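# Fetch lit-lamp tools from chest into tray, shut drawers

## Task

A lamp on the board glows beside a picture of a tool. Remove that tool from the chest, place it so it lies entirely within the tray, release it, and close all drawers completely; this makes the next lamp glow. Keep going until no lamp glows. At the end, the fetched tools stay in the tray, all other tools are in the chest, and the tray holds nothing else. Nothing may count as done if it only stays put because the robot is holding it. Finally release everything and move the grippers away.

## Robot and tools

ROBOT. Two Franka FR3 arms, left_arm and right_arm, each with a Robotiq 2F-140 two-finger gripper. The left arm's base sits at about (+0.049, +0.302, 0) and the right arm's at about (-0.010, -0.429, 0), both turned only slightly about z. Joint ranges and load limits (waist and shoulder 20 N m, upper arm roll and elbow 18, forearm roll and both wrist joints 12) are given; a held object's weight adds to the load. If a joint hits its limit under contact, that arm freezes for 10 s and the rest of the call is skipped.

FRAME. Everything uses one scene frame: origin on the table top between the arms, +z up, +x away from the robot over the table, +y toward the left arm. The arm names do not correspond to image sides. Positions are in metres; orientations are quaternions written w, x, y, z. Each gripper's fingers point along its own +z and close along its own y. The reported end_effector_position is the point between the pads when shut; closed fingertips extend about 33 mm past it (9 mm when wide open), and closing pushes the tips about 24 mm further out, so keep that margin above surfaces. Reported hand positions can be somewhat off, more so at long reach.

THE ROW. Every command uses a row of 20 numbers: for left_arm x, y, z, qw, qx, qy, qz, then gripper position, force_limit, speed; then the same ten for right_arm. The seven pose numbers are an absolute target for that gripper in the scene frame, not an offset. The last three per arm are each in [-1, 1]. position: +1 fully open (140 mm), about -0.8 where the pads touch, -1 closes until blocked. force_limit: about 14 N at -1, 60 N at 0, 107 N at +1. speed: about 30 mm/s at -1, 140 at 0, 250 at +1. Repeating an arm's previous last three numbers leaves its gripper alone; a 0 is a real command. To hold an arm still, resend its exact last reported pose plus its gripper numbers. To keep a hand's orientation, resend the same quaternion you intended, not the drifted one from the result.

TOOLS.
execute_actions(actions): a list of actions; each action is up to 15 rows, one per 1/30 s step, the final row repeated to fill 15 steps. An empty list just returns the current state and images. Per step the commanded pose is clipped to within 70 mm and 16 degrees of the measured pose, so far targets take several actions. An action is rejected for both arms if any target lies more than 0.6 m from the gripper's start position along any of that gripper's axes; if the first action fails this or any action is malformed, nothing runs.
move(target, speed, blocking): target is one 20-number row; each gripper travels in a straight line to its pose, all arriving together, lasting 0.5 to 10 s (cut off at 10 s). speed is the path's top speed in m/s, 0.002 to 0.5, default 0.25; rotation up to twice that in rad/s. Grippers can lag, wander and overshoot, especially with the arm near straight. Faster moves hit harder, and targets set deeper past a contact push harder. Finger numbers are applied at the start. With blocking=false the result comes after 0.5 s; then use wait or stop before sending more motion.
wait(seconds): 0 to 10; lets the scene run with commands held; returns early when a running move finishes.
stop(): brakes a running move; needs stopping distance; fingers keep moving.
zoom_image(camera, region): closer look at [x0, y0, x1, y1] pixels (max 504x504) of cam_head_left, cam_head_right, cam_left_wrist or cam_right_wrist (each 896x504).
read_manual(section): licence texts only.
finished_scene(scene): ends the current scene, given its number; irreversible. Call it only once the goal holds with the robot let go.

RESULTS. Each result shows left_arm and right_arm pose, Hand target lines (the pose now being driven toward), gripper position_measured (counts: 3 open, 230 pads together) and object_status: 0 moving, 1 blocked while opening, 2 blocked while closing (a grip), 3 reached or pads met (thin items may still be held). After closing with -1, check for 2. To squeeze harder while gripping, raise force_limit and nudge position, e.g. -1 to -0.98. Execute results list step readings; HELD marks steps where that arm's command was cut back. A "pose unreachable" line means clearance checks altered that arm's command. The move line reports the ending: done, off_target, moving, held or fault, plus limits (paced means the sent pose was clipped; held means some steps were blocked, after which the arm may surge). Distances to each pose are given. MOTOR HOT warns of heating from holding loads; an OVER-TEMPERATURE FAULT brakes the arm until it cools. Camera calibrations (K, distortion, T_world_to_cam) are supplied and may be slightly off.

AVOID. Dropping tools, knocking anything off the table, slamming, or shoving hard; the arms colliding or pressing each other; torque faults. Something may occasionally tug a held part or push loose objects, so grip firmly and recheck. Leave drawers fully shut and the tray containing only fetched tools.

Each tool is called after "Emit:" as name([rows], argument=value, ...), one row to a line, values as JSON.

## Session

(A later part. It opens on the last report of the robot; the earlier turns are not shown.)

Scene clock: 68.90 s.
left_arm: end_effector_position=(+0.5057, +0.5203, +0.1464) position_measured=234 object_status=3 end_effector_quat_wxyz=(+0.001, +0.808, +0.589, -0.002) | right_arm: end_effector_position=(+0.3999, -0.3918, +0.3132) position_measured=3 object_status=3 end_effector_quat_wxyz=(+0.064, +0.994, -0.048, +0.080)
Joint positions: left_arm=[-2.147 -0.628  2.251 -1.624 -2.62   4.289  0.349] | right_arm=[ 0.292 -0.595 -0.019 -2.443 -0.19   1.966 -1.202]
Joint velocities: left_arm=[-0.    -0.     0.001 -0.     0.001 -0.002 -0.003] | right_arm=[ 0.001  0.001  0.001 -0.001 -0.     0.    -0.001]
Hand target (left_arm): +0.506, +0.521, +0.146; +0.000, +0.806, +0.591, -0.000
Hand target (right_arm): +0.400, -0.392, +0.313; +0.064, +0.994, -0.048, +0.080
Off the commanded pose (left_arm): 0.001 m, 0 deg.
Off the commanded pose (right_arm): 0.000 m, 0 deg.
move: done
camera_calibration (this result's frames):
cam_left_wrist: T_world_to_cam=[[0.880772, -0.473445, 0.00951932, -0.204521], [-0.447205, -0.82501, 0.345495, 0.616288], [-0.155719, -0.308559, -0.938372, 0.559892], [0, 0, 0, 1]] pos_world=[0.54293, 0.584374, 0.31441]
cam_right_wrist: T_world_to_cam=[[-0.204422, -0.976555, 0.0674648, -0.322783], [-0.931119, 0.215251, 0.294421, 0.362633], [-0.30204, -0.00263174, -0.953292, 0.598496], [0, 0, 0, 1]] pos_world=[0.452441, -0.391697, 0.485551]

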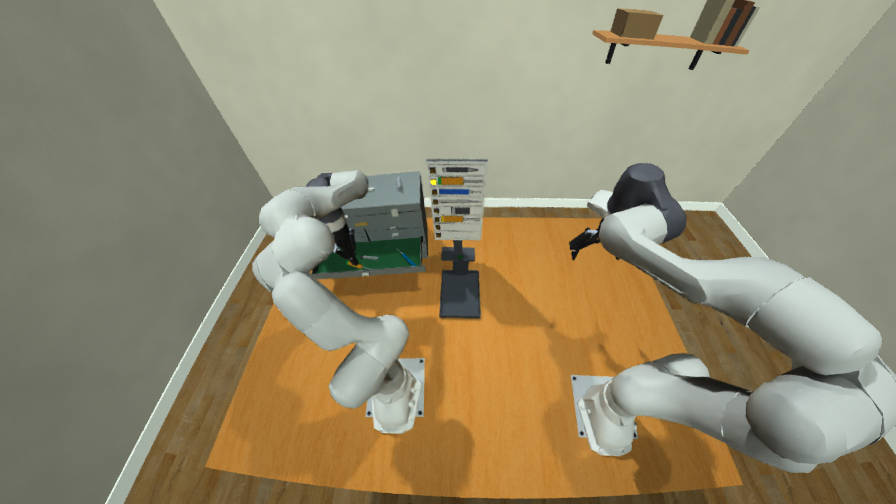

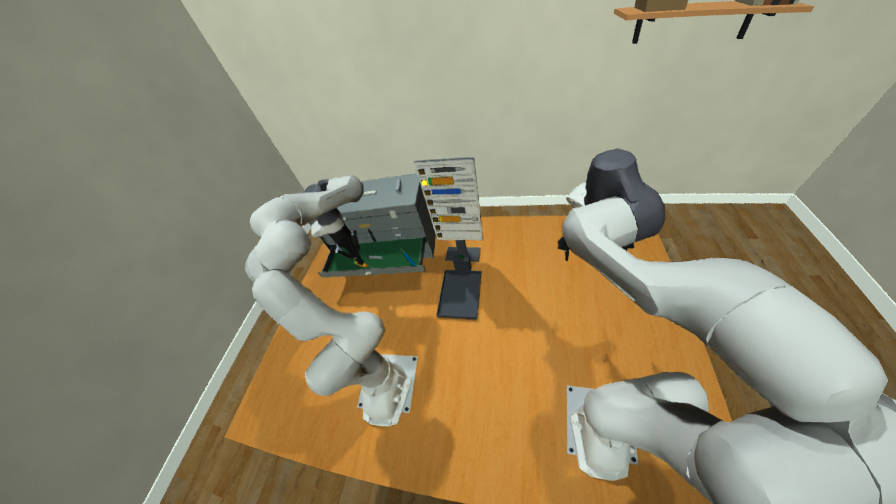

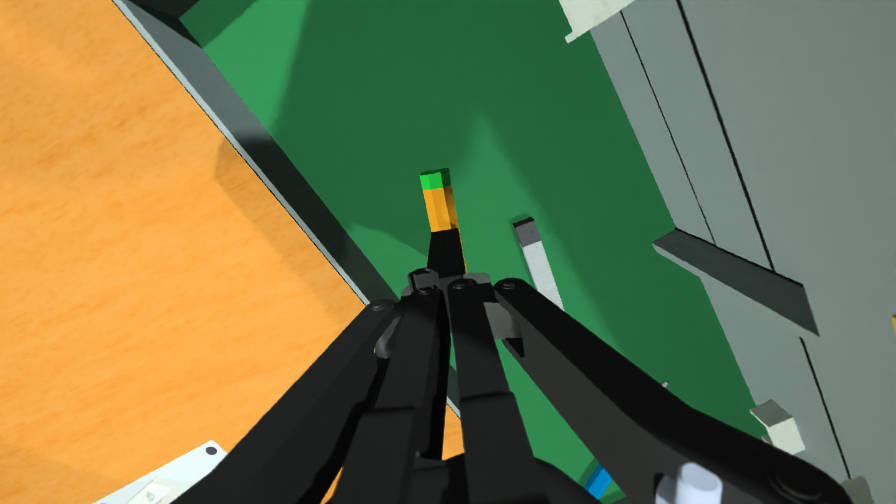

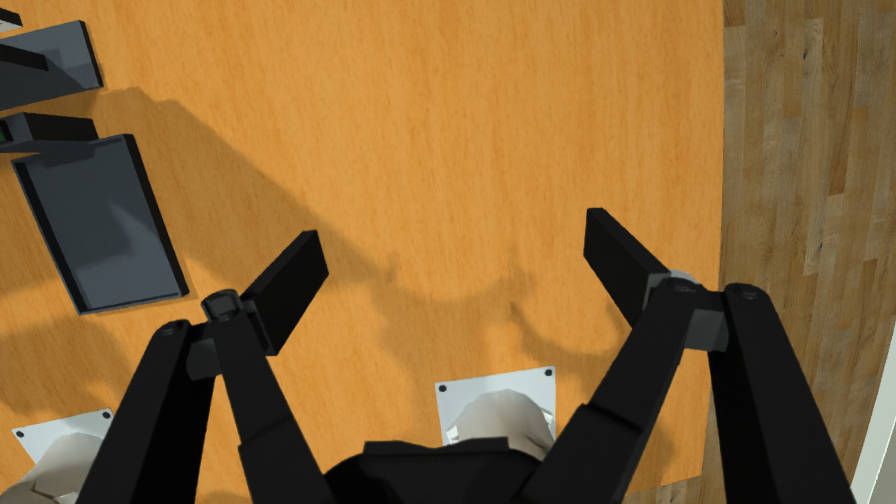

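Emit:
move(target=[0.506,0.521,0.146,0,0.8064,0.5913,0,-0.2,0.5,0,0.4,-0.392,0.313,0.064,0.994,-0.048,0.08,1,0,0], speed=0.05)

Emit:
move(target=[0.508,0.526,0.131,0,0.8064,0.5913,0,-0.2,0.5,0,0.4,-0.392,0.313,0.064,0.994,-0.048,0.08,1,0,0], speed=0.04)

Emit:
move(target=[0.508,0.526,0.131,0,0.8064,0.5913,0,-1,0.5,0,0.4,-0.392,0.313,0.064,0.994,-0.048,0.08,1,0,0], speed=0.04)

Scene clock: 71.60 s.
left_arm: end_effector_position=(+0.5058, +0.5203, +0.1464) position_measured=154 object_status=3 end_effector_quat_wxyz=(+0.001, +0.808, +0.590, -0.001) | right_arm: end_effector_position=(+0.3999, -0.3918, +0.3132) position_measured=3 object_status=3 end_effector_quat_wxyz=(+0.064, +0.994, -0.048, +0.080)
Joint positions: left_arm=[-2.147 -0.628  2.251 -1.625 -2.62   4.288  0.349] | right_arm=[ 0.292 -0.595 -0.019 -2.443 -0.19   1.966 -1.202]
Joint velocities: left_arm=[ 0.001 -0.    -0.     0.    -0.001 -0.     0.001] | right_arm=[ 0.001 -0.001  0.001 -0.001 -0.     0.001  0.002]
Hand target (left_arm): +0.506, +0.521, +0.146; +0.000, +0.806, +0.591, -0.000
Hand target (right_arm): +0.400, -0.392, +0.313; +0.064, +0.994, -0.048, +0.080
Off the commanded pose (left_arm): 0.001 m, 0 deg.
Off the commanded pose (right_arm): 0.000 m, 0 deg.
move: done
camera_calibration (this result's frames):
cam_left_wrist: T_world_to_cam=[[0.881104, -0.472822, 0.00976652, -0.20509], [-0.446753, -0.825395, 0.345159, 0.61641], [-0.155137, -0.308484, -0.938493, 0.559543], [0, 0, 0, 1]] pos_world=[0.542895, 0.584421, 0.314371]
cam_right_wrist: T_world_to_cam=[[-0.204422, -0.976555, 0.067465, -0.322783], [-0.931119, 0.215251, 0.294421, 0.362633], [-0.302041, -0.00263188, -0.953291, 0.598496], [0, 0, 0, 1]] pos_world=[0.452441, -0.391697, 0.485551]

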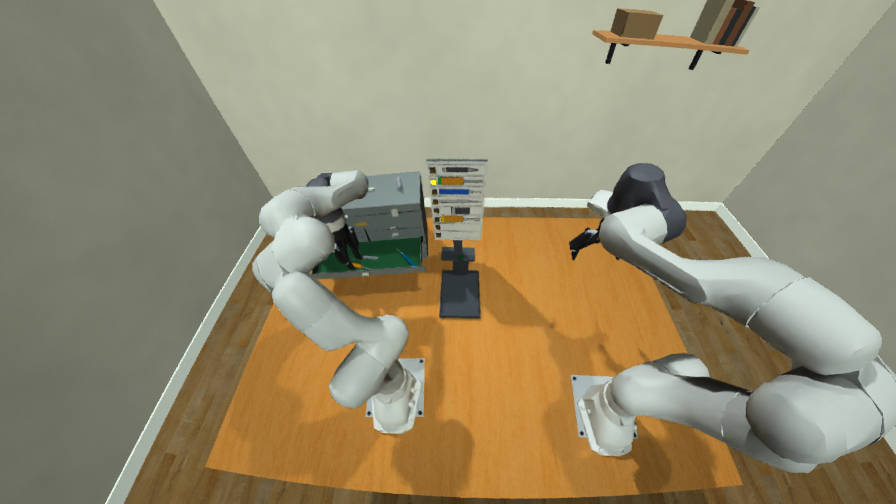

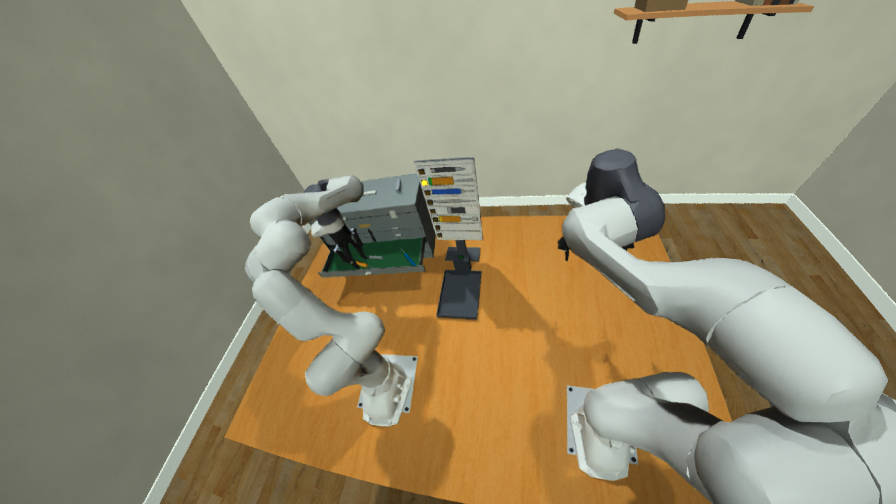

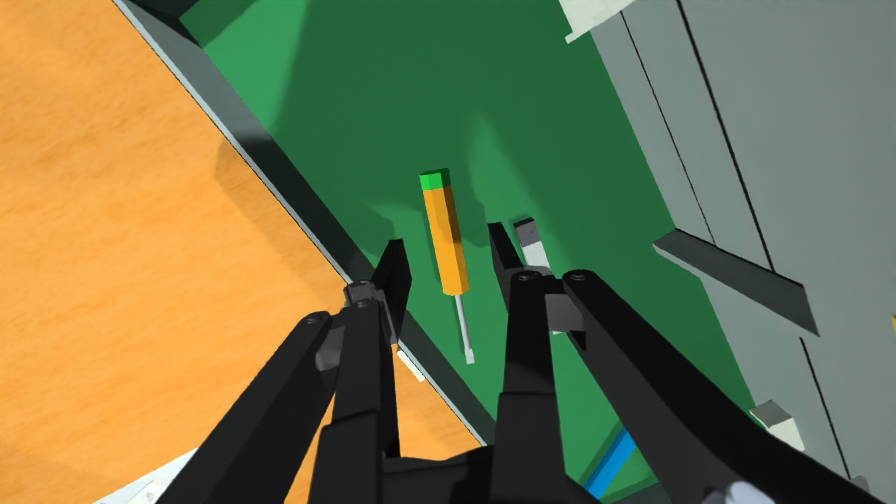

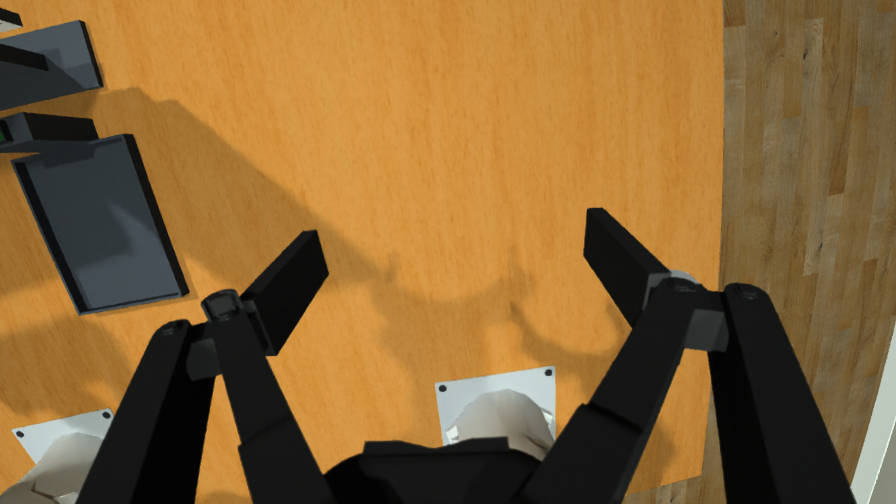

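Scene clock: 72.37 s.
left_arm: end_effector_position=(+0.5066, +0.5247, +0.1322) position_measured=154 object_status=3 end_effector_quat_wxyz=(+0.001, +0.807, +0.590, -0.002) | right_arm: end_effector_position=(+0.3999, -0.3918, +0.3132) position_measured=3 object_status=3 end_effector_quat_wxyz=(+0.064, +0.994, -0.048, +0.080)
Joint positions: left_arm=[-2.158 -0.649  2.272 -1.625 -2.608  4.268  0.348] | right_arm=[ 0.292 -0.595 -0.019 -2.443 -0.19   1.966 -1.202]
Joint velocities: left_arm=[-0.008  0.001  0.008 -0.    -0.    -0.011  0.001] | right_arm=[-0.001  0.    -0.002  0.    -0.001  0.001 -0.   ]
Hand target (left_arm): +0.508, +0.526, +0.131; -0.000, +0.806, +0.591, -0.000
Hand target (right_arm): +0.400, -0.392, +0.313; +0.064, +0.994, -0.048, +0.080
Off the commanded pose (left_arm): 0.002 m, 0 deg.
Off the commanded pose (right_arm): 0.000 m, 0 deg.
move: done
camera_calibration (this result's frames):
cam_left_wrist: T_world_to_cam=[[0.881789, -0.471568, 0.0084788, -0.204438], [-0.444983, -0.82585, 0.346354, 0.624482], [-0.156327, -0.309184, -0.938065, 0.548628], [0, 0, 0, 1]] pos_world=[0.543921, 0.58895, 0.30009]
cam_right_wrist: T_world_to_cam=[[-0.204422, -0.976555, 0.0674648, -0.322783], [-0.931119, 0.215251, 0.294421, 0.362633], [-0.30204, -0.00263177, -0.953292, 0.598496], [0, 0, 0, 1]] pos_world=[0.452441, -0.391697, 0.485551]

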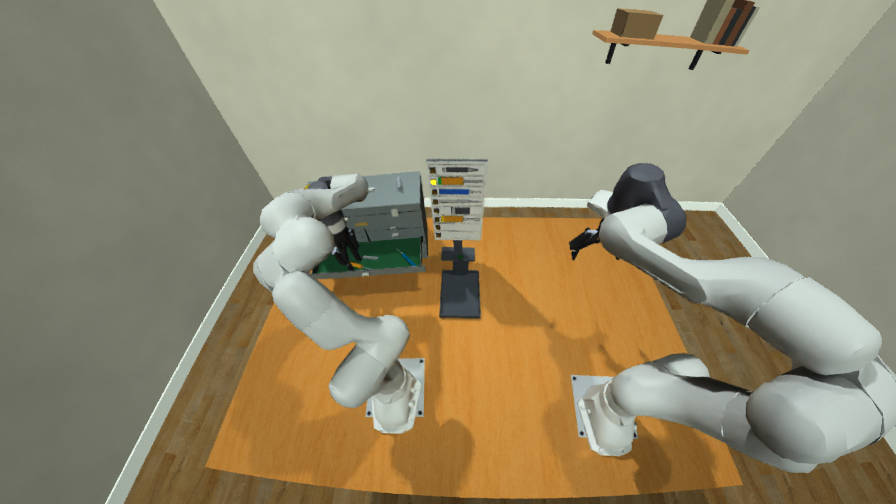

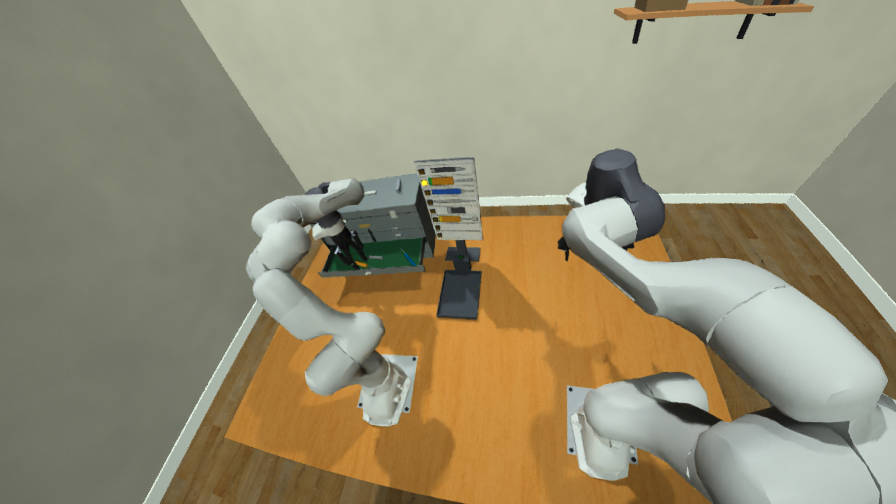

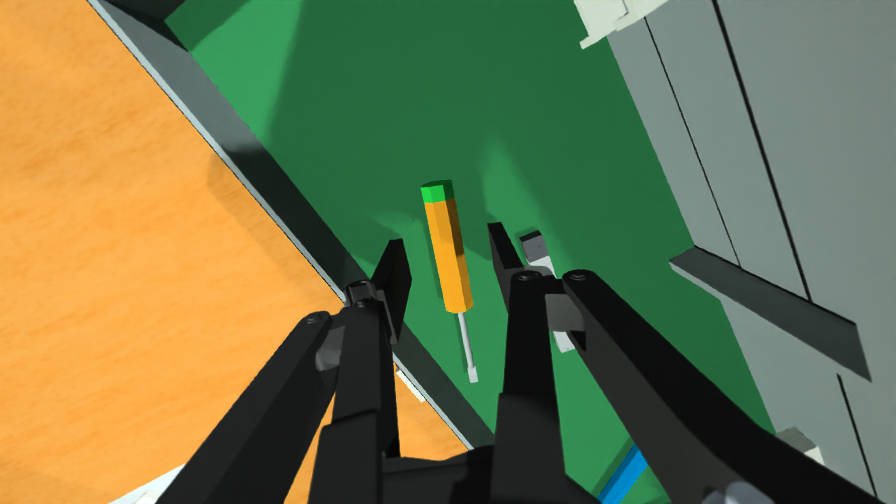

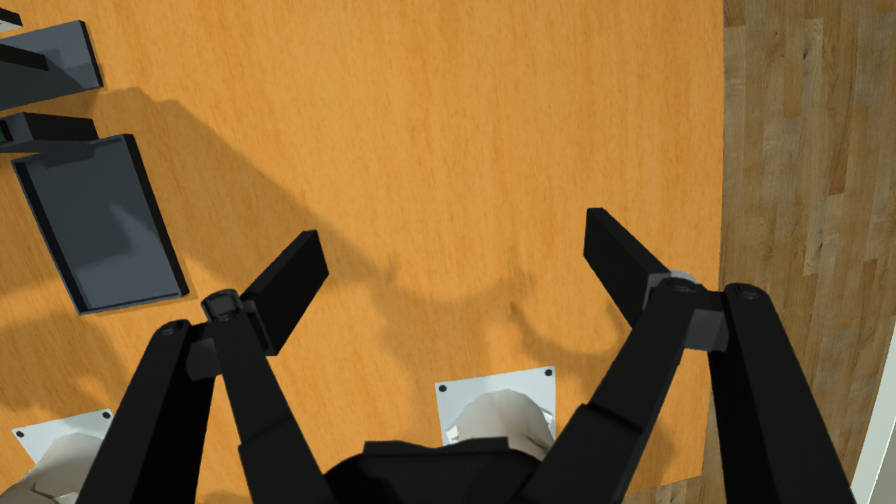

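Scene clock: 73.07 s.
left_arm: end_effector_position=(+0.5067, +0.5247, +0.1320) position_measured=213 object_status=2 end_effector_quat_wxyz=(+0.001, +0.807, +0.590, -0.002) | right_arm: end_effector_position=(+0.3999, -0.3918, +0.3132) position_measured=3 object_status=3 end_effector_quat_wxyz=(+0.064, +0.994, -0.048, +0.080)
Joint positions: left_arm=[-2.159 -0.649  2.273 -1.625 -2.608  4.268  0.348] | right_arm=[ 0.292 -0.595 -0.019 -2.443 -0.19   1.966 -1.202]
Joint velocities: left_arm=[-0.003 -0.001  0.002 -0.001  0.    -0.001  0.   ] | right_arm=[ 0.001  0.001  0.     0.001  0.001 -0.    -0.   ]
Hand target (left_arm): +0.508, +0.526, +0.131; +0.000, +0.806, +0.591, -0.000
Hand target (right_arm): +0.400, -0.392, +0.313; +0.064, +0.994, -0.048, +0.080
Off the commanded pose (left_arm): 0.002 m, 0 deg.
Off the commanded pose (right_arm): 0.000 m, 0 deg.
move: done
camera_calibration (this result's frames):
cam_left_wrist: T_world_to_cam=[[0.881715, -0.471711, 0.00819738, -0.204338], [-0.445065, -0.825893, 0.346147, 0.624665], [-0.156511, -0.308851, -0.938145, 0.548369], [0, 0, 0, 1]] pos_world=[0.54401, 0.588883, 0.299899]
cam_right_wrist: T_world_to_cam=[[-0.204422, -0.976555, 0.0674648, -0.322783], [-0.931119, 0.215251, 0.294421, 0.362633], [-0.30204, -0.00263172, -0.953292, 0.598496], [0, 0, 0, 1]] pos_world=[0.452441, -0.391697, 0.485551]

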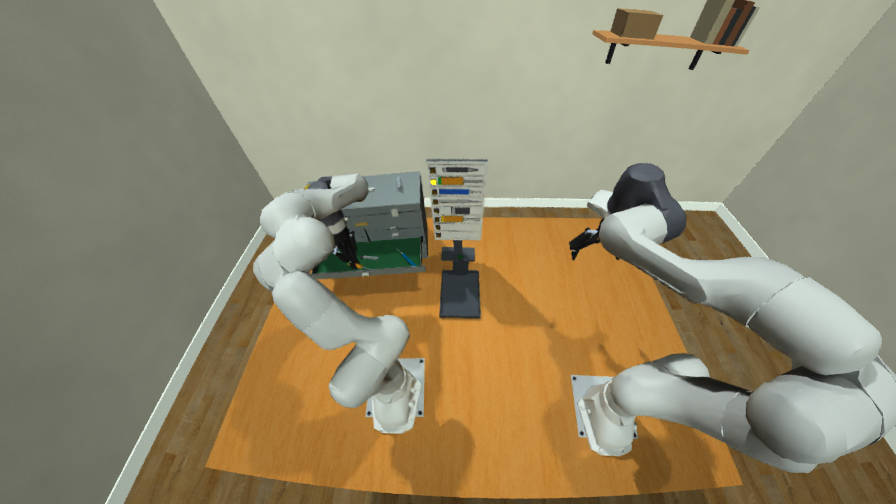

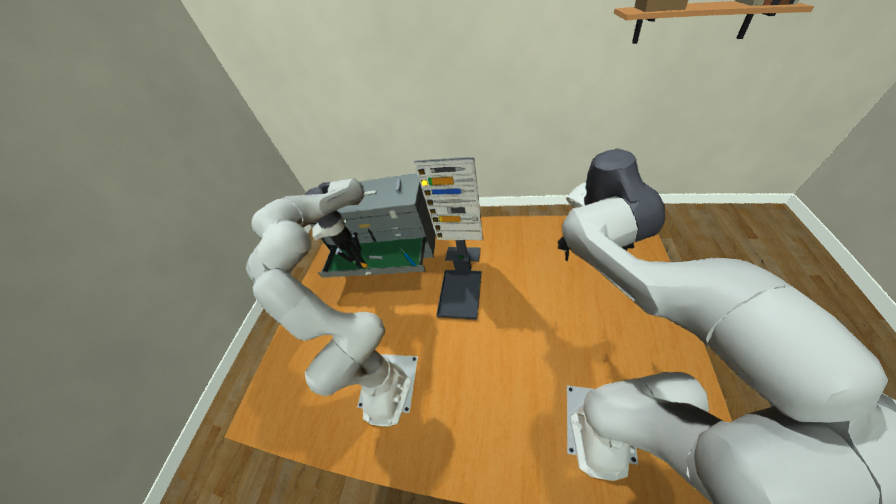

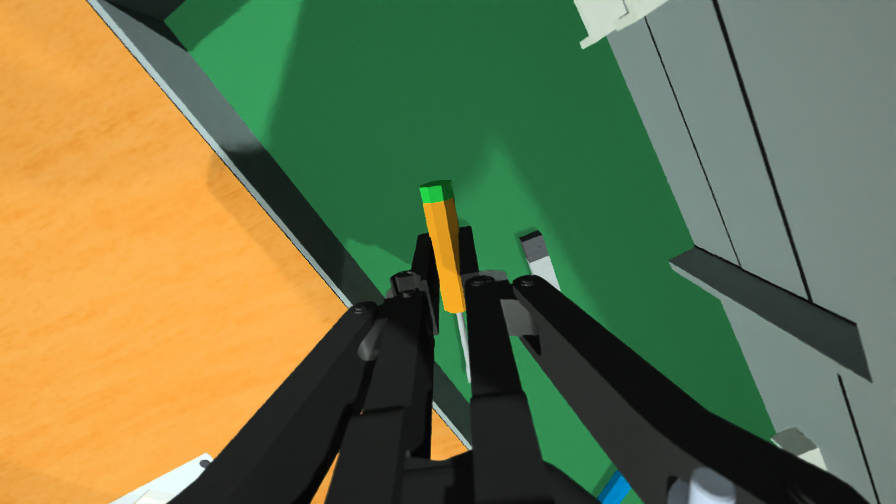

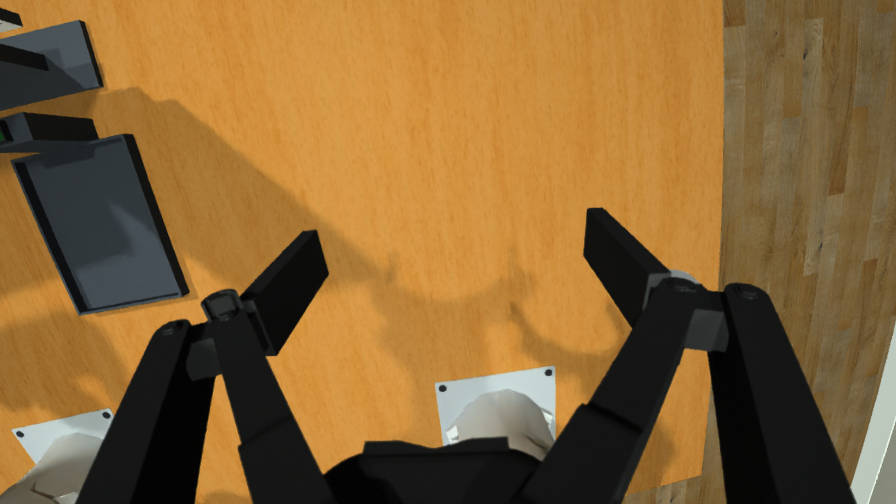

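Emit:
move(target=[0.506,0.524,0.24,0,0.8064,0.5913,0,-1,0.5,0,0.4,-0.392,0.313,0.064,0.994,-0.048,0.08,1,0,0], speed=0.15)

Emit:
move(target=[0.47,0.10,0.2,0,1,0,0,-1,0.5,0,0.4,-0.392,0.313,0.064,0.994,-0.048,0.08,1,0,0], speed=0.25)

Scene clock: 74.53 s.
left_arm: end_effector_position=(+0.5081, +0.5258, +0.2394) position_measured=213 object_status=2 end_effector_quat_wxyz=(-0.001, +0.804, +0.594, +0.003) | right_arm: end_effector_position=(+0.3999, -0.3918, +0.3132) position_measured=3 object_status=3 end_effector_quat_wxyz=(+0.064, +0.994, -0.048, +0.080)
Joint positions: left_arm=[-2.13  -0.578  2.191 -1.457 -2.663  4.487  0.394] | right_arm=[ 0.292 -0.595 -0.019 -2.443 -0.19   1.966 -1.202]
Joint velocities: left_arm=[ 0.002 -0.003 -0.003  0.001  0.001  0.012  0.007] | right_arm=[ 0.001 -0.    -0.001  0.     0.    -0.001 -0.   ]
Hand target (left_arm): +0.507, +0.525, +0.240; +0.000, +0.806, +0.592, -0.000
Hand target (right_arm): +0.400, -0.392, +0.313; +0.064, +0.994, -0.048, +0.080
Off the commanded pose (left_arm): 0.003 m, 0 deg.
Off the commanded pose (right_arm): 0.000 m, 0 deg.
move: done
camera_calibration (this result's frames):
cam_left_wrist: T_world_to_cam=[[0.886252, -0.463107, 0.00939999, -0.213082], [-0.438899, -0.833091, 0.33664, 0.591928], [-0.148069, -0.302474, -0.941586, 0.642906], [0, 0, 0, 1]] pos_world=[0.543836, 0.588913, 0.408087]
cam_right_wrist: T_world_to_cam=[[-0.204422, -0.976555, 0.0674649, -0.322783], [-0.931119, 0.215251, 0.294421, 0.362633], [-0.30204, -0.00263174, -0.953292, 0.598496], [0, 0, 0, 1]] pos_world=[0.452441, -0.391697, 0.485551]

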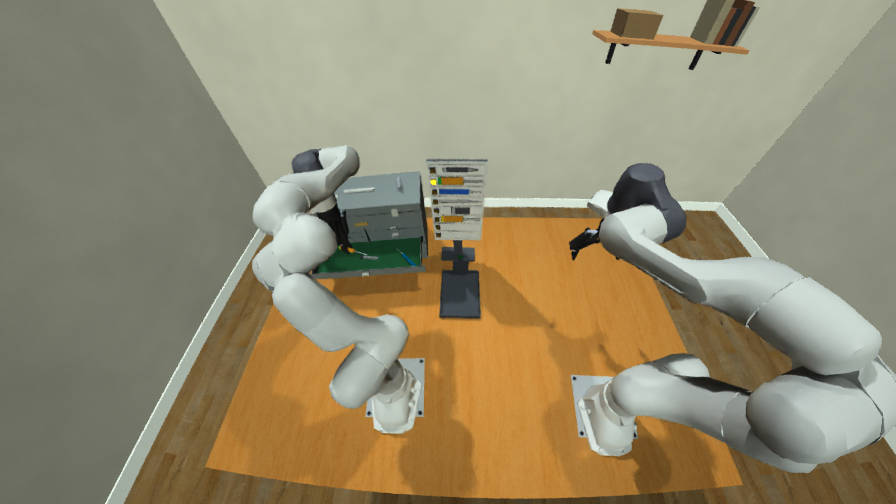

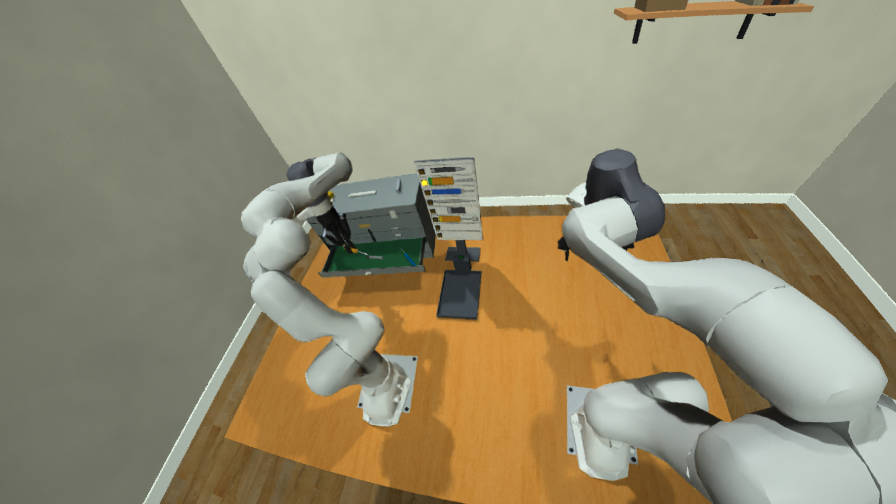

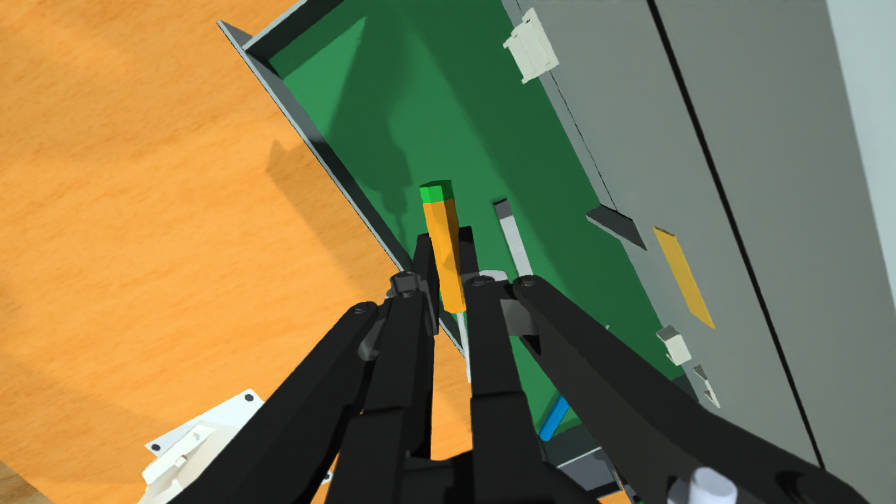

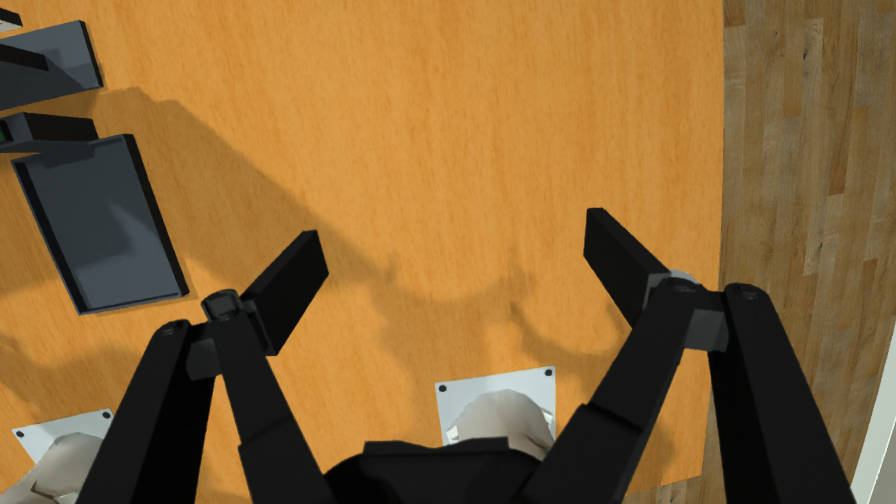

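Scene clock: 77.67 s.
left_arm: end_effector_position=(+0.4655, +0.1050, +0.2016) position_measured=213 object_status=2 end_effector_quat_wxyz=(-0.009, +1.000, +0.004, +0.003) | right_arm: end_effector_position=(+0.3999, -0.3918, +0.3132) position_measured=3 object_status=3 end_effector_quat_wxyz=(+0.064, +0.994, -0.048, +0.080)
Joint positions: left_arm=[-2.727 -0.608  1.839 -1.786 -2.505  4.394  0.56 ] | right_arm=[ 0.292 -0.595 -0.019 -2.443 -0.19   1.966 -1.202]
Joint velocities: left_arm=[ 0.    -0.003  0.    -0.     0.006  0.01   0.006] | right_arm=[-0.001 -0.001  0.001  0.    -0.001 -0.    -0.001]
Hand target (left_arm): +0.466, +0.106, +0.202; -0.011, +1.000, -0.000, +0.004
Hand target (right_arm): +0.400, -0.392, +0.313; +0.064, +0.994, -0.048, +0.080
Off the commanded pose (left_arm): 0.007 m, 1 deg.
Off the commanded pose (right_arm): 0.000 m, 0 deg.
move: off_target (left_arm)
camera_calibration (this result's frames):
cam_left_wrist: T_world_to_cam=[[-0.173624, -0.984772, -0.00891849, 0.181964], [-0.927068, 0.160382, 0.338856, 0.357878], [-0.332265, 0.0671016, -0.940796, 0.520547], [0, 0, 0, 1]] pos_world=[0.53633, 0.0868665, 0.370082]
cam_right_wrist: T_world_to_cam=[[-0.204422, -0.976555, 0.0674649, -0.322783], [-0.931119, 0.215251, 0.294421, 0.362633], [-0.30204, -0.00263174, -0.953291, 0.598496], [0, 0, 0, 1]] pos_world=[0.452441, -0.391697, 0.485551]

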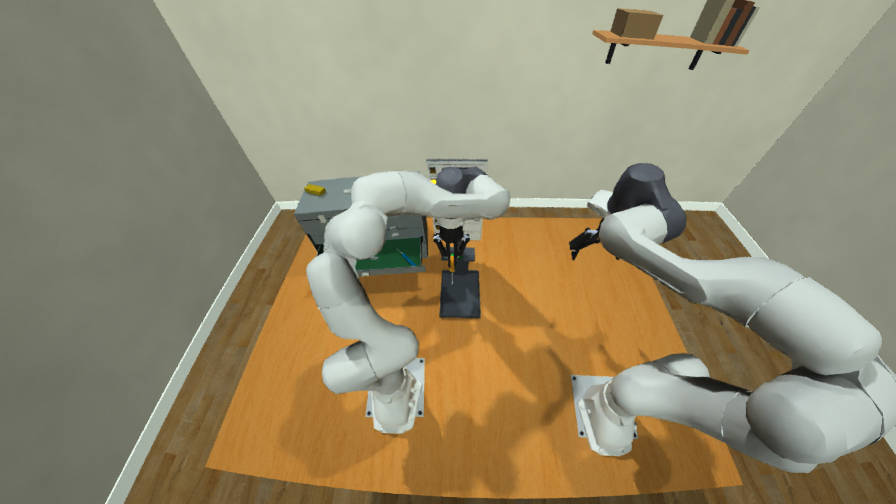

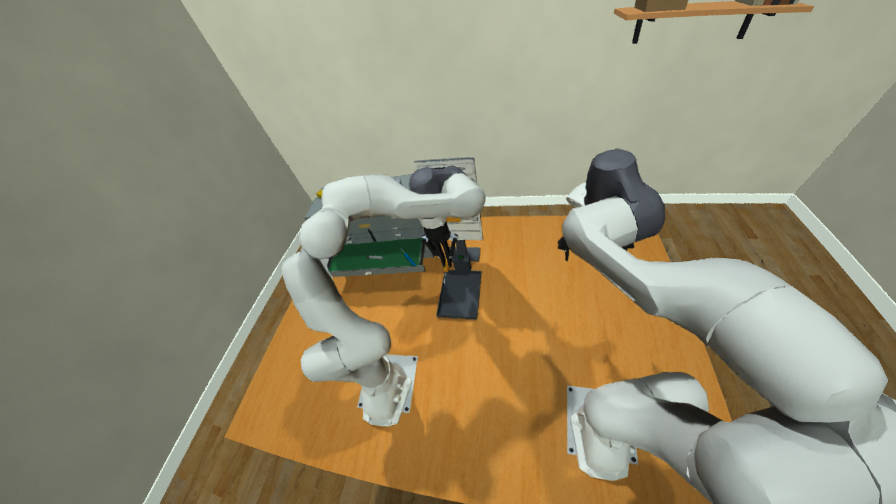

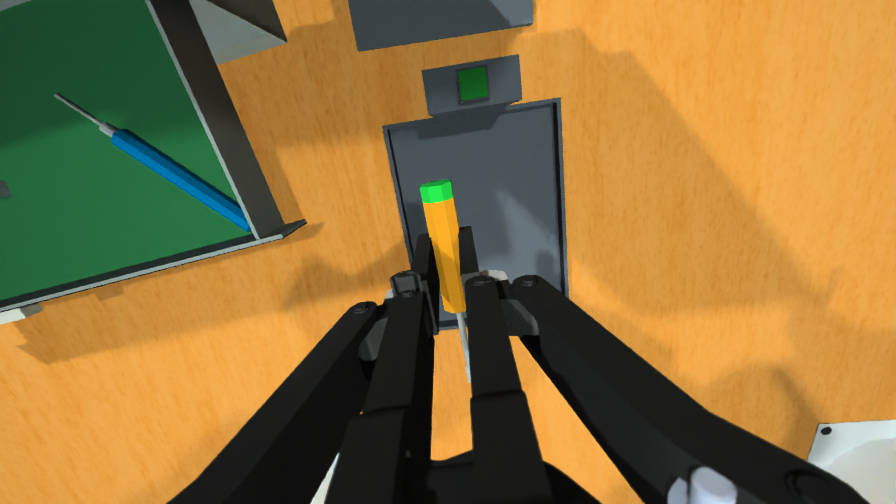

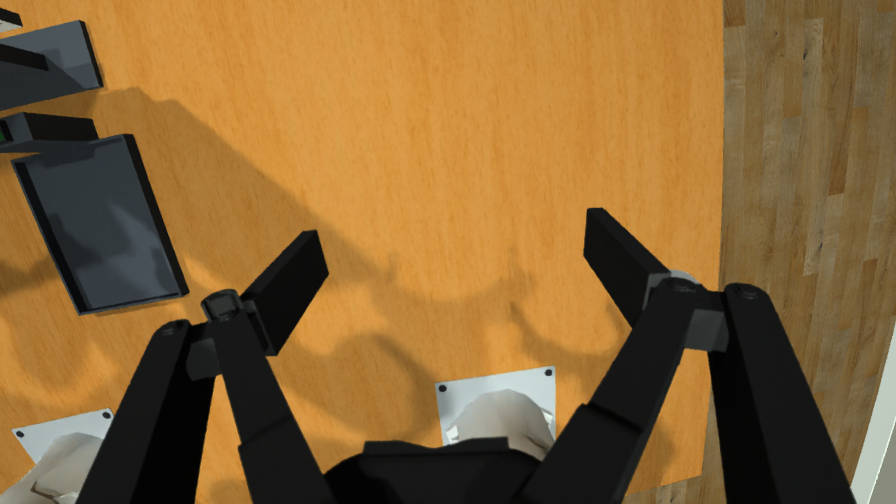

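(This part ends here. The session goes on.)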